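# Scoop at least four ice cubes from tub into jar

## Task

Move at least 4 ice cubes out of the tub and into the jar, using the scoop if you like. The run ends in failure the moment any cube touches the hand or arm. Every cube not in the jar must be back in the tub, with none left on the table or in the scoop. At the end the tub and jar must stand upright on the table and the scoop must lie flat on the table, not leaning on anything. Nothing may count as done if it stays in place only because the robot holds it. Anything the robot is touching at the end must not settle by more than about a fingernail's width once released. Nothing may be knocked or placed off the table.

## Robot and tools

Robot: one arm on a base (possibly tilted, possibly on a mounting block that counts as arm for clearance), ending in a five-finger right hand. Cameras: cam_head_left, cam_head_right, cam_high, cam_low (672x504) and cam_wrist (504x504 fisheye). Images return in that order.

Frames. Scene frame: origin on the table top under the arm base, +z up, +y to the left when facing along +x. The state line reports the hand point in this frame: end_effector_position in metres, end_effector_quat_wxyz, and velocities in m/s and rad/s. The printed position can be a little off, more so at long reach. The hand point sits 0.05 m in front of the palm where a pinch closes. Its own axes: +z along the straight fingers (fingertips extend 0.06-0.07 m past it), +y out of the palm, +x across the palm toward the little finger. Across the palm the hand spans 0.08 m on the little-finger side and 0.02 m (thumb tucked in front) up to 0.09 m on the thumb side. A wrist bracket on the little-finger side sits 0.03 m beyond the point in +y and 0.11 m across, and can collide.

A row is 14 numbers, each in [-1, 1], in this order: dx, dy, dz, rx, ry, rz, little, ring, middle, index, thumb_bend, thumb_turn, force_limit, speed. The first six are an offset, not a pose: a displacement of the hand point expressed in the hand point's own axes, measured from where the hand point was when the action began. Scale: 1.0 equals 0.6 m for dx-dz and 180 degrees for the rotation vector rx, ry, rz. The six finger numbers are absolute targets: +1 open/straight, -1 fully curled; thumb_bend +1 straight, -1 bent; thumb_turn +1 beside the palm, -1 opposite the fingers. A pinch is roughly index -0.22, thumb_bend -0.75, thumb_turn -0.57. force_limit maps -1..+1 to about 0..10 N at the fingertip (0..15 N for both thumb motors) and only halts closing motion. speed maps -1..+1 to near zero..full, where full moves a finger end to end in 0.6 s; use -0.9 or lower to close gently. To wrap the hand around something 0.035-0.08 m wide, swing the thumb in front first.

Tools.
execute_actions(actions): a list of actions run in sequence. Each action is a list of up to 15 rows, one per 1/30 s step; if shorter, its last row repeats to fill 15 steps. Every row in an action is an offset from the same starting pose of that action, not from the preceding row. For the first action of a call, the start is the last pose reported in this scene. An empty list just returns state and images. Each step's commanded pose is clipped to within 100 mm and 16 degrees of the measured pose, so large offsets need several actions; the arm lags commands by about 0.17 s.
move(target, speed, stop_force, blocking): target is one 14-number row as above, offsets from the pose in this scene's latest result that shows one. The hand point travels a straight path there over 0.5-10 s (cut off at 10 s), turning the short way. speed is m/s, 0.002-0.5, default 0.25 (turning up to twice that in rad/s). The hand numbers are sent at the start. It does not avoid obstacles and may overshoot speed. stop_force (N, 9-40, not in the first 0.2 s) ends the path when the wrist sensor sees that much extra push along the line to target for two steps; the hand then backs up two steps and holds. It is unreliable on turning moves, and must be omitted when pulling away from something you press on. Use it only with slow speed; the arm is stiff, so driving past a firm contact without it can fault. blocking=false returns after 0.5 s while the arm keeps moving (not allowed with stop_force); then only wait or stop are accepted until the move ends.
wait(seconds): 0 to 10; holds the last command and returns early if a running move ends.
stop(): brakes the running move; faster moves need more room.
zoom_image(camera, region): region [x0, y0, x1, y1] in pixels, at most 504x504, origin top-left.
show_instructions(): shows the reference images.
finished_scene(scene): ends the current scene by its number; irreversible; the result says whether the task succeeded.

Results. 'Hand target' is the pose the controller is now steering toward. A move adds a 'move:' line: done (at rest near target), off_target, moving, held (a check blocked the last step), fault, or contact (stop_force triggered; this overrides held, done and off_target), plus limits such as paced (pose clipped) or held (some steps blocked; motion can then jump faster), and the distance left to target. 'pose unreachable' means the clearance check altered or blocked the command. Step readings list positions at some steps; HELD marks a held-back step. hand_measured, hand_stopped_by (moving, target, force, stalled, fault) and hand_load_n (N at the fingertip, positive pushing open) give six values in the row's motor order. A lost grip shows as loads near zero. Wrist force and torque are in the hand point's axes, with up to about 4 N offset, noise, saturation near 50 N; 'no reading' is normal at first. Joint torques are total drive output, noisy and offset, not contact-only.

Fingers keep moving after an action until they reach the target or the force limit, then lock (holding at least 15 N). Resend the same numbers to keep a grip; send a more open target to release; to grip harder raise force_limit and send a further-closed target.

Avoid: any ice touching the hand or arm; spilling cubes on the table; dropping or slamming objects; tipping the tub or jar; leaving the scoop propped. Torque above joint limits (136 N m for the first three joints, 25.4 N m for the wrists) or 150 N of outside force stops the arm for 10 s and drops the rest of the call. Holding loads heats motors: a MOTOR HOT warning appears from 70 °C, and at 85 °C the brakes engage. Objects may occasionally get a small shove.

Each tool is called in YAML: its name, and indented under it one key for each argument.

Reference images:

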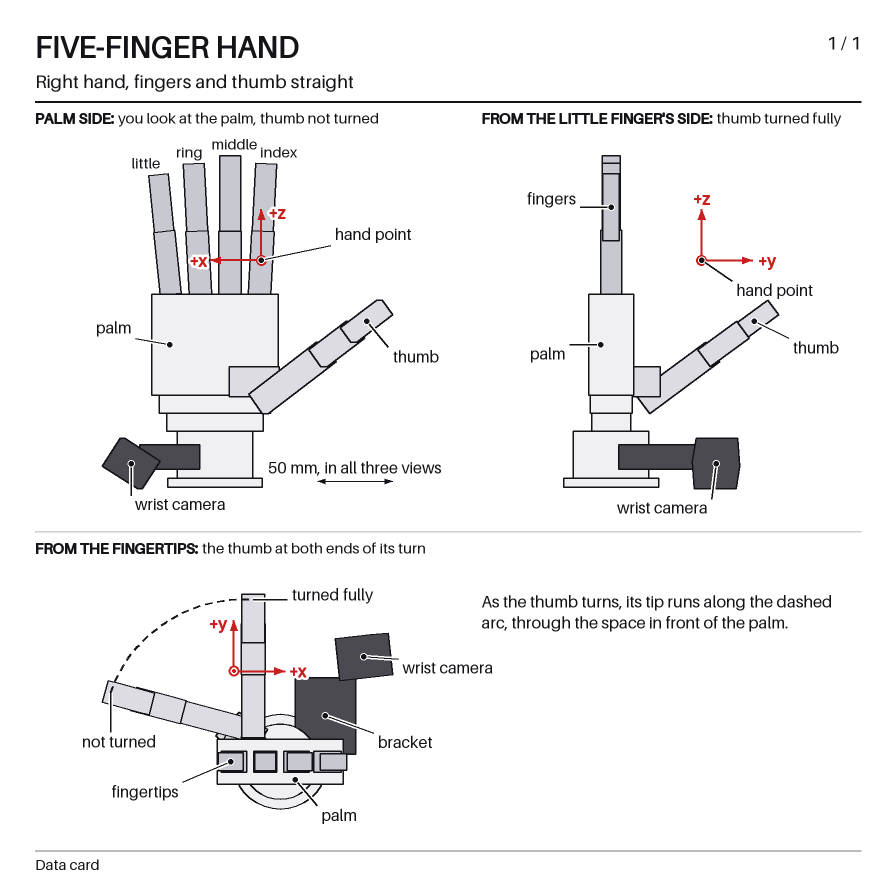

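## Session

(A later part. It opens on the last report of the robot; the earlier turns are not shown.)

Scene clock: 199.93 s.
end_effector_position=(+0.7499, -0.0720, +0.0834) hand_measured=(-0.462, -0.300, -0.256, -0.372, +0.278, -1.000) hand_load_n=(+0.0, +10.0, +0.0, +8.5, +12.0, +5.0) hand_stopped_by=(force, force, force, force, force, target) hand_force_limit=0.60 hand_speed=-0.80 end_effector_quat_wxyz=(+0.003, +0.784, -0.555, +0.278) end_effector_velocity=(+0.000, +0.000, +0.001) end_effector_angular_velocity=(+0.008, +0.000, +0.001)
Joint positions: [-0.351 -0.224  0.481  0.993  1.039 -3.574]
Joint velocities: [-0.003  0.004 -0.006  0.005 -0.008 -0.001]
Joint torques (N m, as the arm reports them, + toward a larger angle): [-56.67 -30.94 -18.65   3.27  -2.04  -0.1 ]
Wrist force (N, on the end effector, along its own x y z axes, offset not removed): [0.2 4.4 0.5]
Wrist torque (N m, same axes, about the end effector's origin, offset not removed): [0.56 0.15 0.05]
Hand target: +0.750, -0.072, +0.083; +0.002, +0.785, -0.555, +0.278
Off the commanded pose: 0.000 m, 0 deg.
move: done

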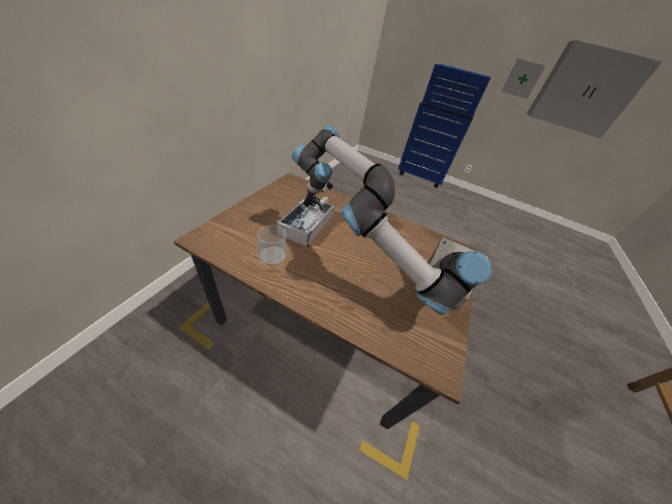

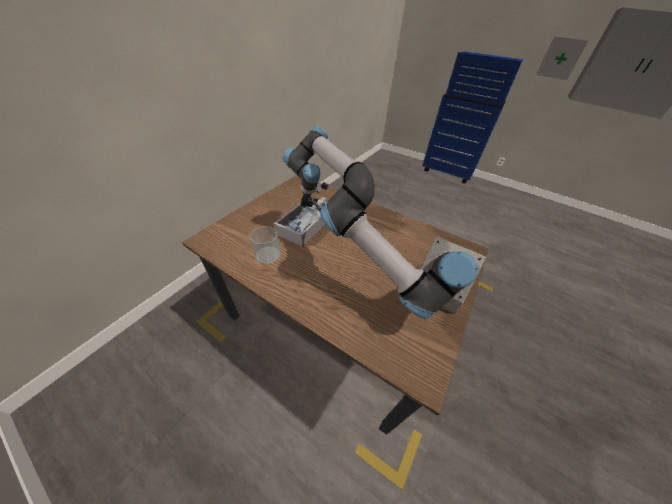

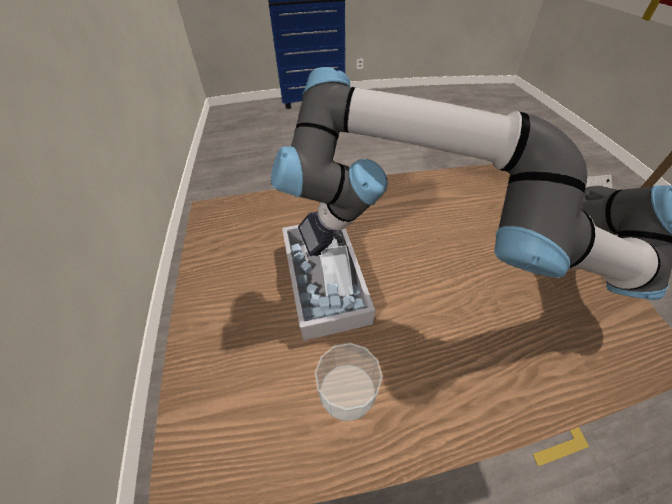

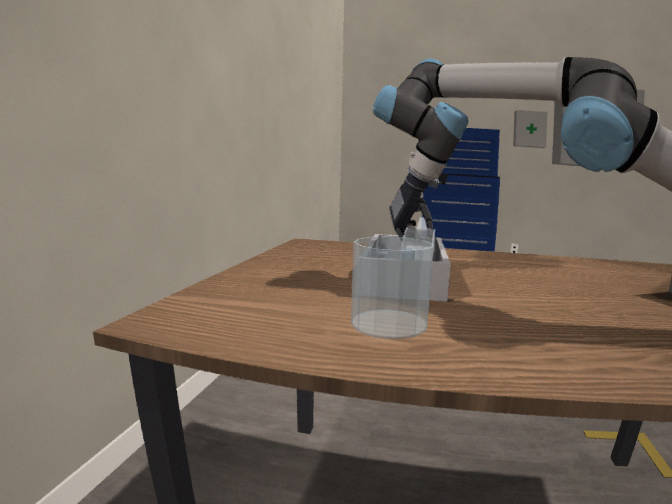

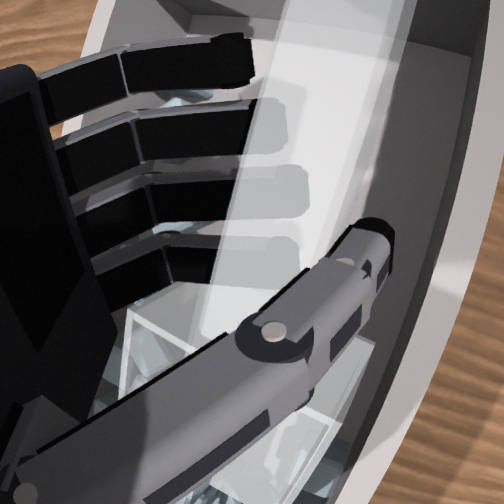

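move:
  target: [-0.05,-0.022,-0.018,0,0,0,-1,-0.98,-1,-0.98,-0.98,-1,0.6,-0.8]
  speed: 0.04

zoom_image:
  camera: "cam_high"
  region: [230, 160, 430, 360]

zoom_image:
  camera: "cam_head_left"
  region: [250, 150, 390, 270]

Scene clock: 208.80 s.
end_effector_position=(+0.7498, -0.0376, +0.0835) hand_measured=(-0.462, -0.300, -0.296, -0.372, +0.278, -1.000) hand_load_n=(+0.0, +8.0, +3.5, +9.0, +13.0, +7.0) hand_stopped_by=(force, force, force, force, force, target) hand_force_limit=0.60 hand_speed=-0.80 end_effector_quat_wxyz=(+0.003, +0.784, -0.555, +0.278) end_effector_velocity=(-0.001, +0.000, -0.000) end_effector_angular_velocity=(+0.000, +0.000, -0.002)
Joint positions: [-0.318 -0.277  0.523  0.986  1.05  -3.538]
Joint velocities: [ 0.    -0.002  0.003 -0.001  0.001  0.001]
Joint torques (N m, as the arm reports them, + toward a larger angle): [-39.61 -62.14  -6.68  -0.27   2.01   3.12]
Wrist force (N, on the end effector, along its own x y z axes, offset not removed): [5.2 5.3 0.6]
Wrist torque (N m, same axes, about the end effector's origin, offset not removed): [0.61 -0.11 0.14]
Hand target: +0.750, -0.037, +0.083; +0.003, +0.784, -0.555, +0.278
Off the commanded pose: 0.000 m, 0 deg.
move: done

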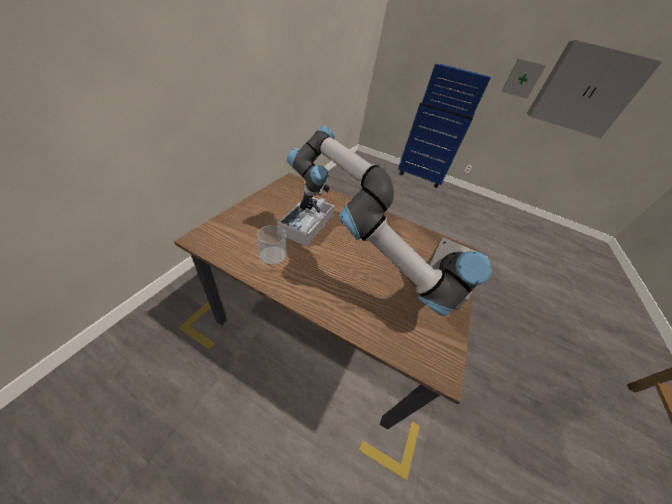

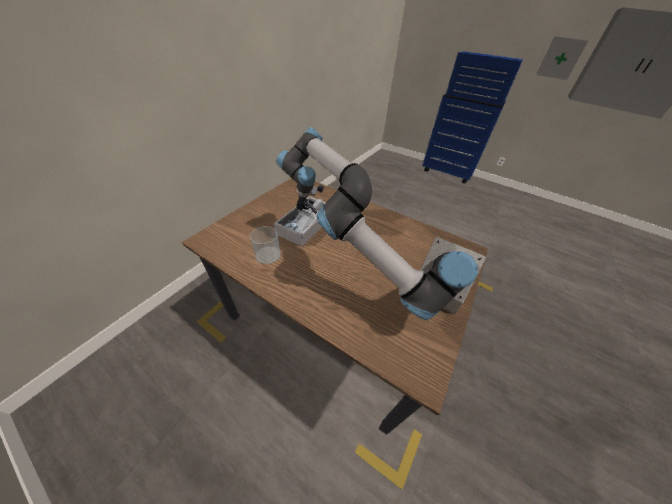

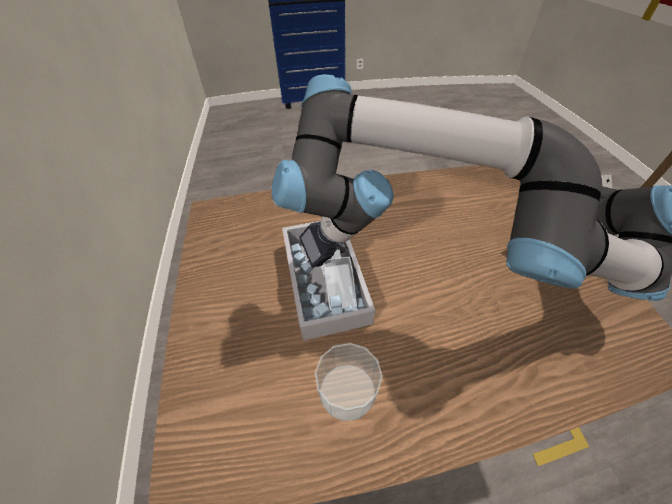

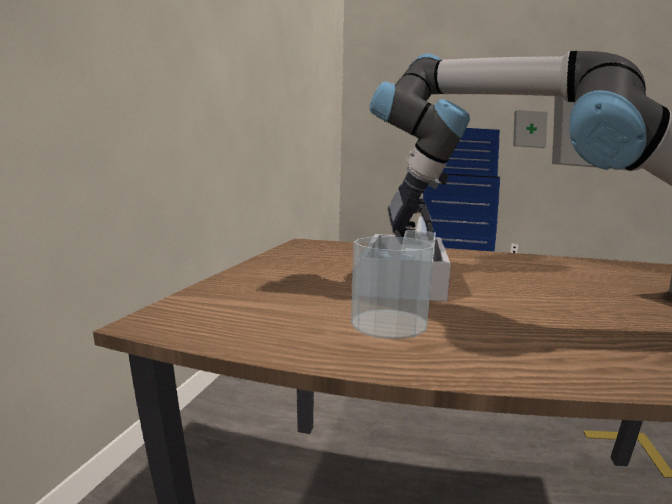

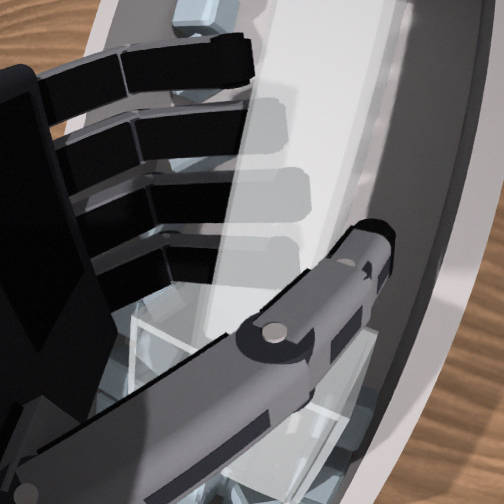

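Region (230, 160, 430, 360) of cam_high's 672x504 image, scaled by 2.520, with more detail than that image has.

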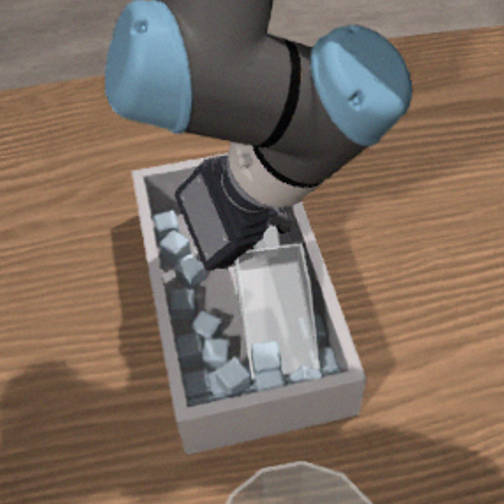

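Region (250, 150, 390, 270) of cam_head_left's 672x504 image, scaled by 3.600, with more detail than that image has; it fills the top 432 rows of this view, and the rest is white.

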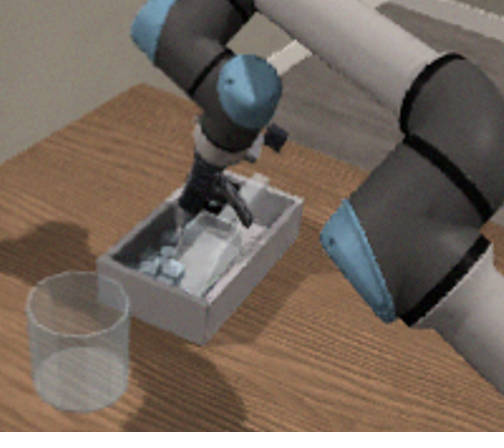

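move:
  target: [0.02,0.009,0.007,0.032,-0.122,0.061,-1,-0.98,-1,-0.98,-0.98,-1,0.6,-0.8]
  speed: 0.08

zoom_image:
  camera: "cam_high"
  region: [230, 160, 430, 360]

zoom_image:
  camera: "cam_head_left"
  region: [250, 150, 390, 270]

Scene clock: 218.93 s.
end_effector_position=(+0.7493, -0.0513, +0.0833) hand_measured=(-0.462, -0.300, -0.296, -0.372, +0.278, -1.000) hand_load_n=(+0.0, +9.5, +3.5, +8.0, +12.5, +6.0) hand_stopped_by=(force, force, force, force, force, target) hand_force_limit=0.60 hand_speed=-0.80 end_effector_quat_wxyz=(-0.169, +0.765, -0.602, +0.151) end_effector_velocity=(+0.001, -0.000, +0.001) end_effector_angular_velocity=(+0.008, +0.007, +0.004)
Joint positions: [-0.442  0.038  0.122  1.255  0.627 -3.559]
Joint velocities: [-0.001  0.084 -0.168  0.101 -0.007 -0.014]
Joint torques (N m, as the arm reports them, + toward a larger angle): [-57.21 -33.15 -18.28   3.59  -2.74  -2.56]
Wrist force (N, on the end effector, along its own x y z axes, offset not removed): [2.2 5.2 2.1]
Wrist torque (N m, same axes, about the end effector's origin, offset not removed): [0.69 -0.36 0.27]
Hand target: +0.749, -0.051, +0.083; -0.169, +0.766, -0.602, +0.151
Off the commanded pose: 0.001 m, 0 deg.
move: done

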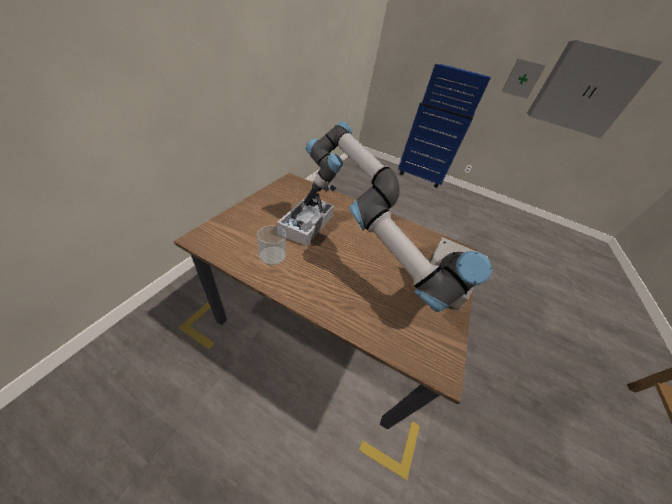

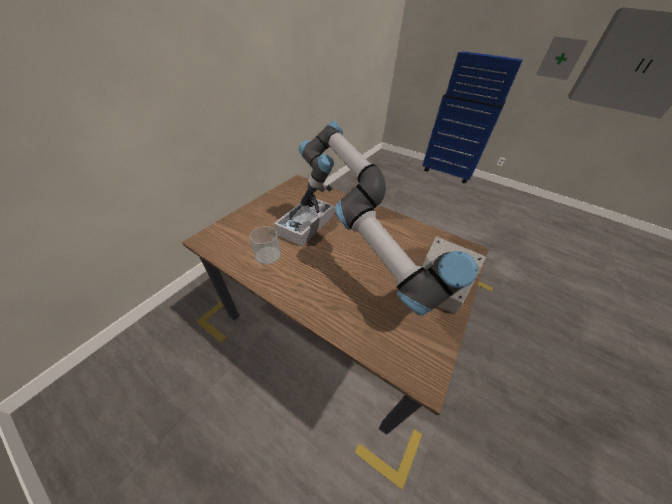

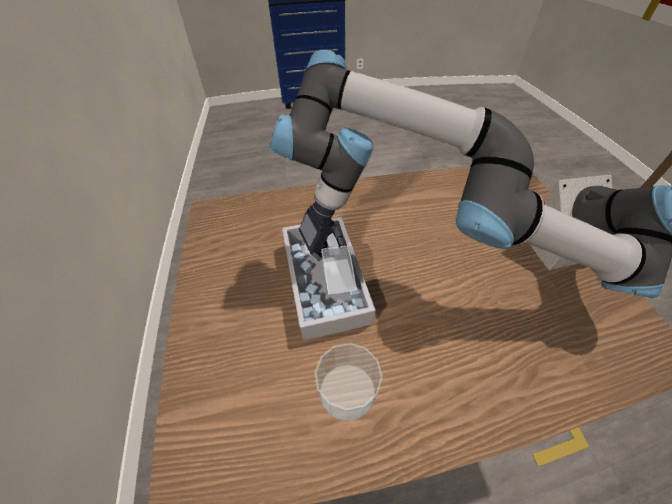

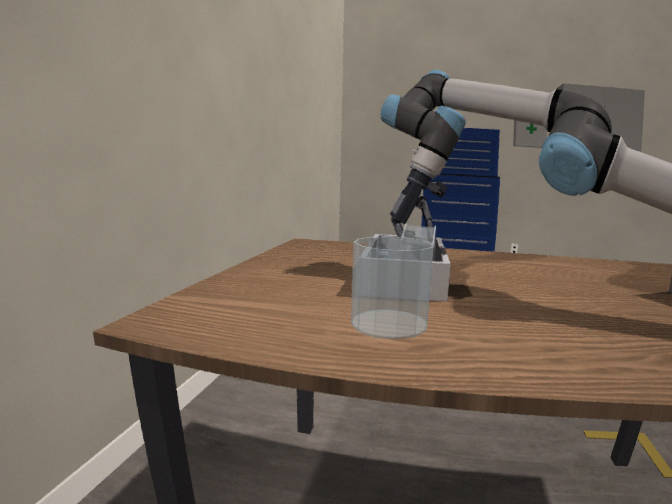

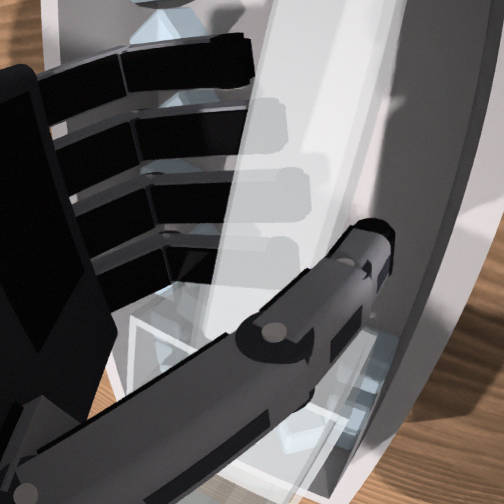

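Region (230, 160, 430, 360) of cam_high's 672x504 image, scaled by 2.520, with more detail than that image has.

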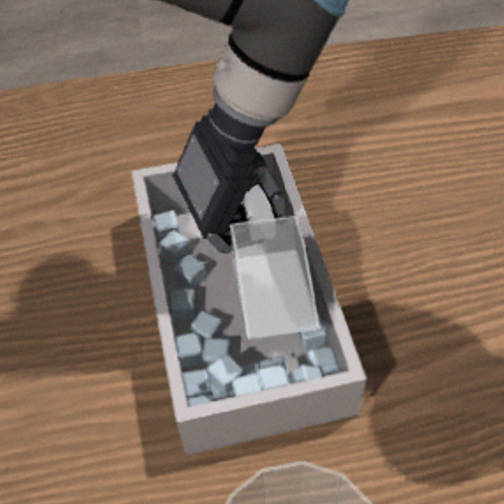

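Region (250, 150, 390, 270) of cam_head_left's 672x504 image, scaled by 3.600, with more detail than that image has; it fills the top 432 rows of this view, and the rest is white.

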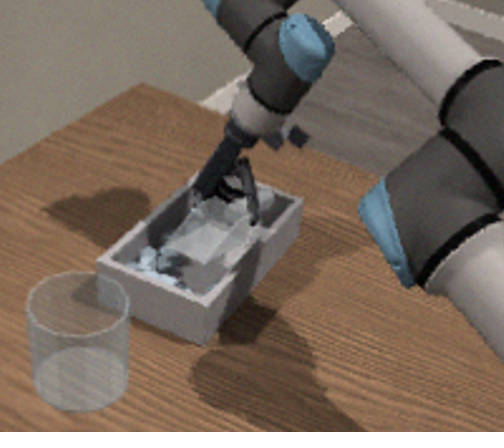

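move:
  target: [0.083,0.008,-0.002,-0.032,0.122,-0.061,-1,-0.98,-1,-0.98,-0.98,-1,0.6,-0.8]
  speed: 0.1

move:
  target: [-0.016,0.011,0.031,0,0,0,-1,-0.98,-1,-0.98,-0.98,-1,0.6,-0.8]
  speed: 0.03

zoom_image:
  camera: "cam_high"
  region: [230, 160, 430, 360]

zoom_image:
  camera: "cam_head_left"
  region: [250, 150, 390, 270]

Scene clock: 237.23 s.
end_effector_position=(+0.7561, -0.1008, +0.0838) hand_measured=(-0.462, -0.300, -0.296, -0.372, +0.278, -1.000) hand_load_n=(+0.0, +9.5, +3.5, +8.0, +12.5, +6.5) hand_stopped_by=(force, force, force, force, force, target) hand_force_limit=0.60 hand_speed=-0.80 end_effector_quat_wxyz=(+0.002, +0.784, -0.555, +0.279) end_effector_velocity=(+0.000, -0.001, -0.000) end_effector_angular_velocity=(-0.009, -0.002, +0.000)
Joint positions: [-0.375 -0.14   0.361  1.04   1.033 -3.598]
Joint velocities: [ 0.001 -0.007  0.013 -0.011  0.008  0.   ]
Joint torques (N m, as the arm reports them, + toward a larger angle): [-42.56 -60.97  -6.44  -1.14   2.85  -2.06]
Wrist force (N, on the end effector, along its own x y z axes, offset not removed): [-0.9 1.5 3.4]
Wrist torque (N m, same axes, about the end effector's origin, offset not removed): [-0.02 -0.04 0.00]
Hand target: +0.756, -0.101, +0.084; +0.002, +0.784, -0.555, +0.279
Off the commanded pose: 0.000 m, 0 deg.
move: done

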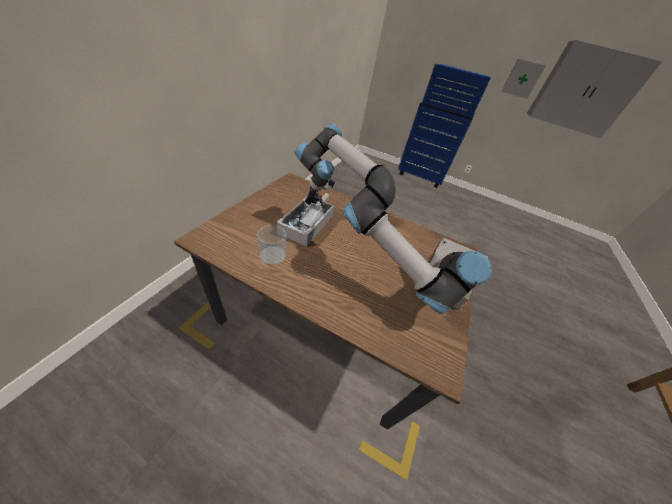

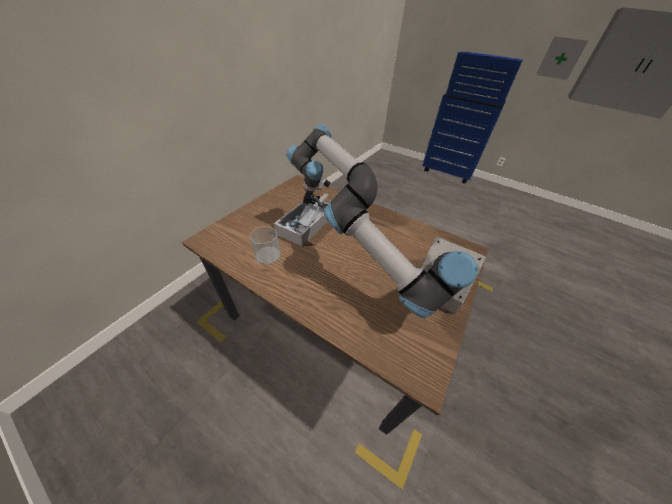

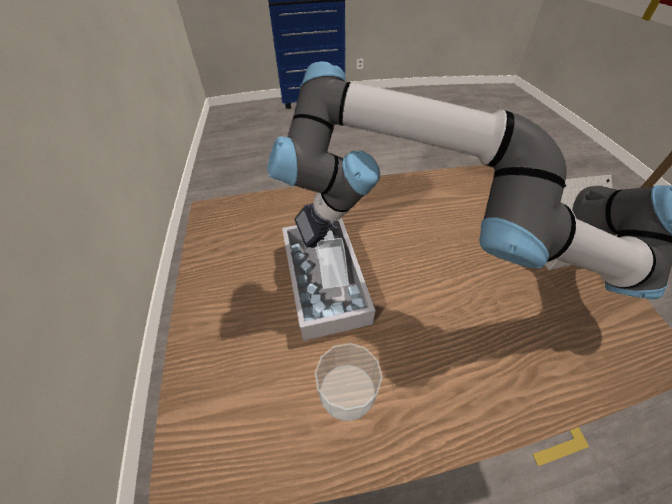

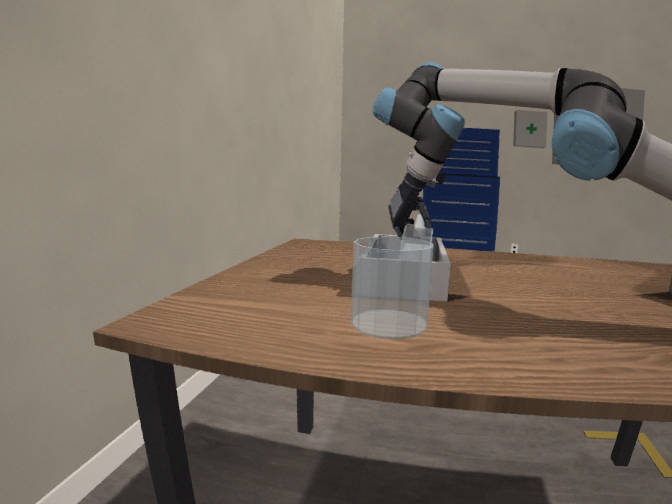

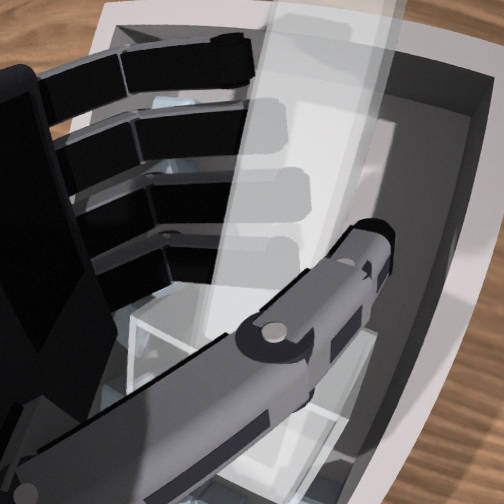

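Scene clock: 238.27 s.
end_effector_position=(+0.7562, -0.1008, +0.0619) hand_measured=(-0.462, -0.300, -0.296, -0.372, +0.278, -1.000) hand_load_n=(+0.0, +9.5, +3.5, +7.5, +12.5, +6.0) hand_stopped_by=(force, force, force, force, force, target) hand_force_limit=0.60 hand_speed=-0.80 end_effector_quat_wxyz=(+0.002, +0.784, -0.555, +0.279) end_effector_velocity=(-0.000, -0.000, -0.002) end_effector_angular_velocity=(-0.000, +0.000, -0.000)
Joint positions: [-0.355 -0.138  0.394  0.993  1.039 -3.575]
Joint velocities: [ 0.002  0.001  0.003 -0.004  0.001  0.002]
Joint torques (N m, as the arm reports them, + toward a larger angle): [-42.38 -38.09  -5.97  -1.27   3.03   2.37]
Wrist force (N, on the end effector, along its own x y z axes, offset not removed): [1.9 1.9 1.6]
Wrist torque (N m, same axes, about the end effector's origin, offset not removed): [0.16 -0.18 0.13]
Hand target: +0.756, -0.101, +0.062; +0.002, +0.784, -0.555, +0.279
Off the commanded pose: 0.000 m, 0 deg.
move: done

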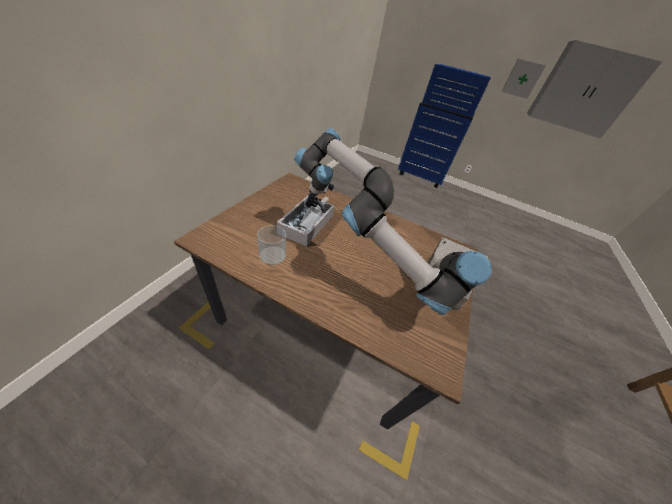

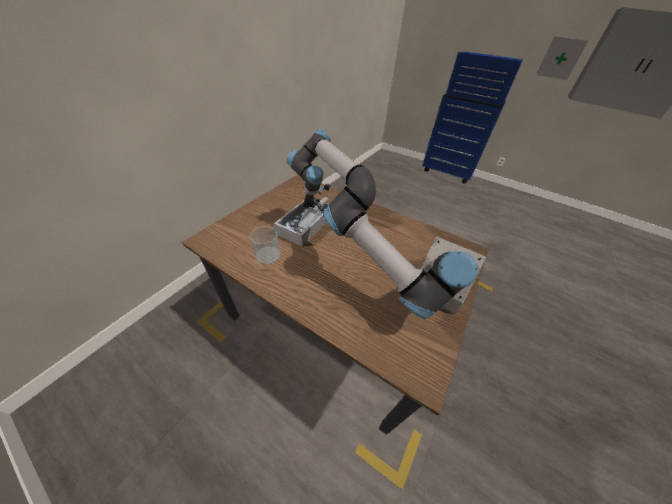

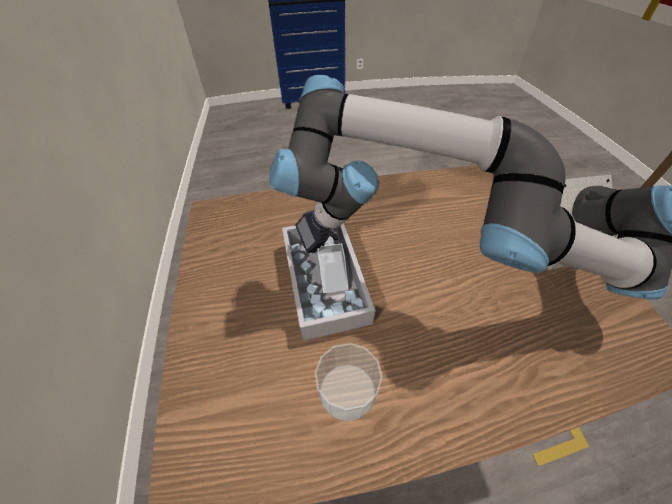

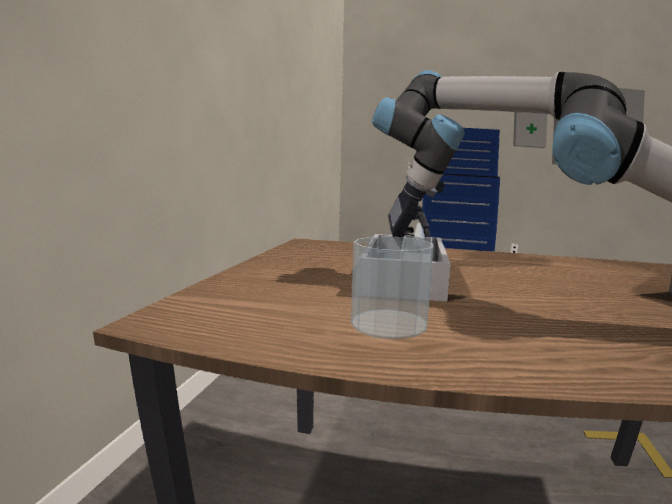

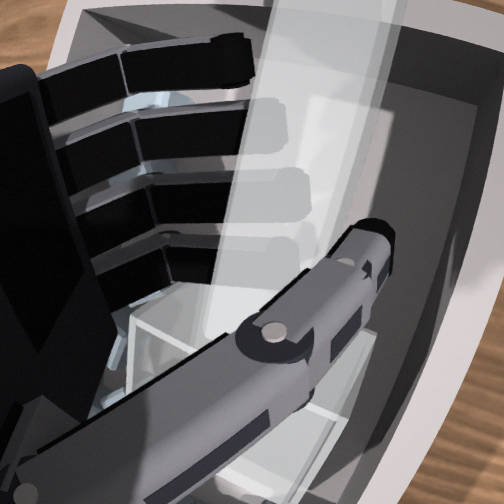

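Region (230, 160, 430, 360) of cam_high's 672x504 image, scaled by 2.520, with more detail than that image has.

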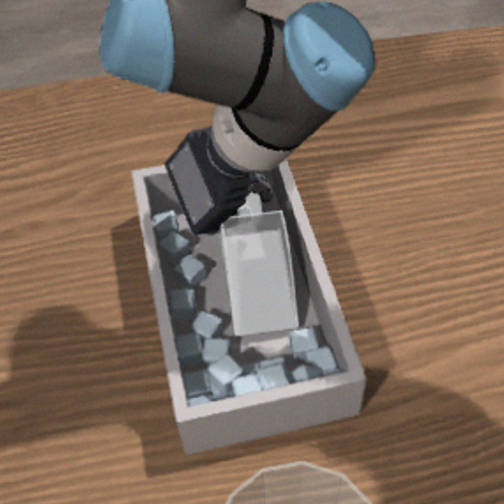

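Region (250, 150, 390, 270) of cam_head_left's 672x504 image, scaled by 3.600, with more detail than that image has; it fills the top 432 rows of this view, and the rest is white.

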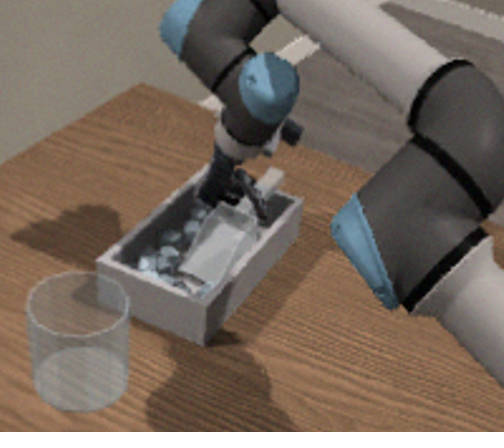

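Likely touching. Push +y 7 cm.

move:
  target: [-0.104,-0.037,-0.038,0,0,0,-1,-0.98,-1,-0.98,-0.98,-1,0.6,-0.8]
  speed: 0.08

zoom_image:
  camera: "cam_high"
  region: [230, 160, 430, 360]

zoom_image:
  camera: "cam_head_left"
  region: [250, 150, 390, 270]

Scene clock: 246.43 s.
end_effector_position=(+0.7514, -0.0311, +0.0606) hand_measured=(-0.462, -0.300, -0.298, -0.372, +0.276, -1.000) hand_load_n=(+0.0, +7.0, +0.0, +8.0, +9.0, +1.0) hand_stopped_by=(force, force, force, force, force, target) hand_force_limit=0.60 hand_speed=-0.80 end_effector_quat_wxyz=(+0.002, +0.784, -0.555, +0.279) end_effector_velocity=(-0.001, +0.001, -0.001) end_effector_angular_velocity=(+0.000, +0.002, -0.002)
Joint positions: [-0.289 -0.275  0.545  0.944  1.061 -3.504]
Joint velocities: [ 0.002 -0.002  0.005 -0.002  0.001  0.002]
Joint torques (N m, as the arm reports them, + toward a larger angle): [-33.97 -60.43  -5.42  -0.13   0.65   3.05]
Wrist force (N, on the end effector, along its own x y z axes, offset not removed): [8.2 4.2 1.5]
Wrist torque (N m, same axes, about the end effector's origin, offset not removed): [0.02 0.32 0.12]
Hand target: +0.751, -0.031, +0.061; +0.002, +0.784, -0.555, +0.279
Off the commanded pose: 0.000 m, 0 deg.
move: done

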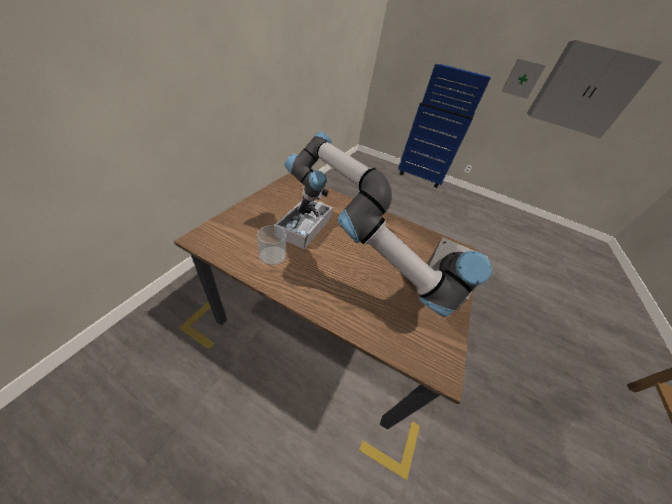

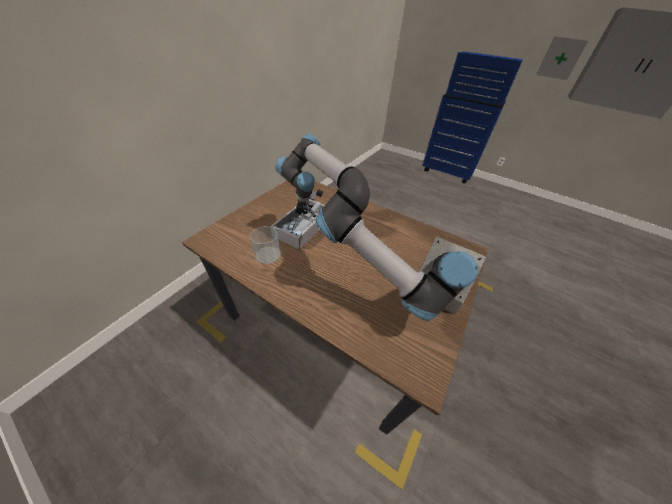

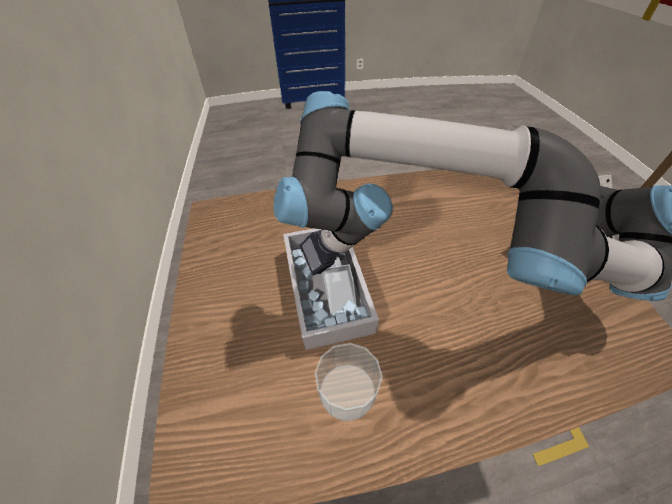

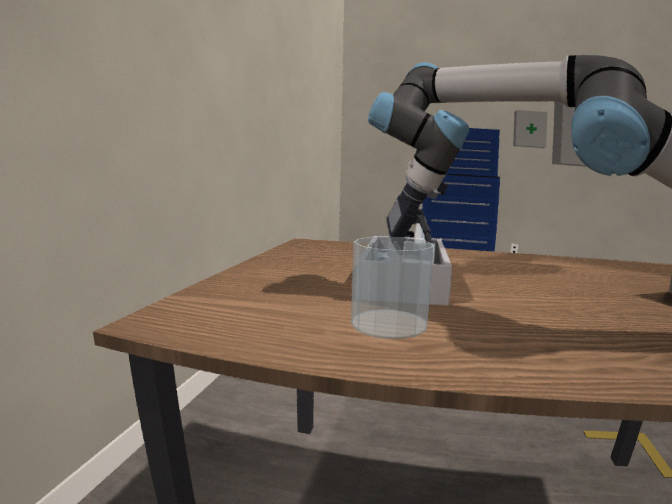

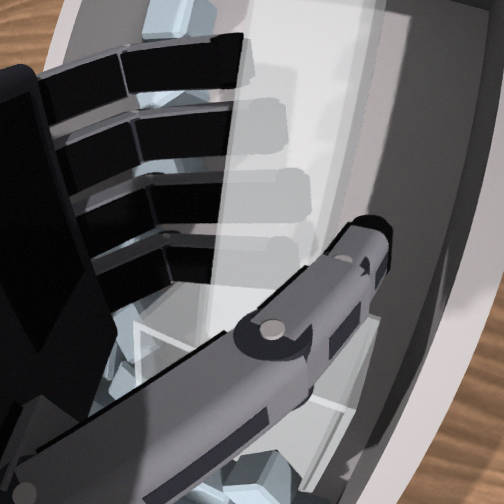

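Region (230, 160, 430, 360) of cam_high's 672x504 image, scaled by 2.520, with more detail than that image has.

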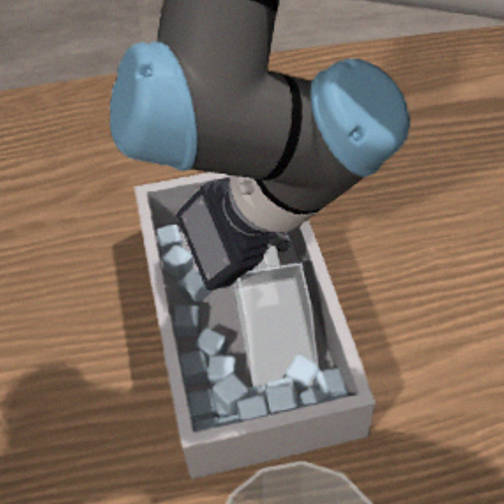

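Region (250, 150, 390, 270) of cam_head_left's 672x504 image, scaled by 3.600, with more detail than that image has; it fills the top 432 rows of this view, and the rest is white.

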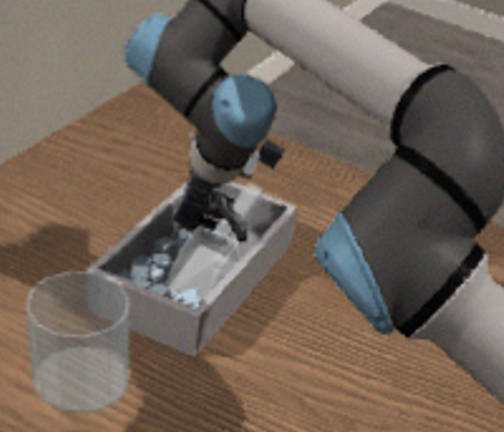

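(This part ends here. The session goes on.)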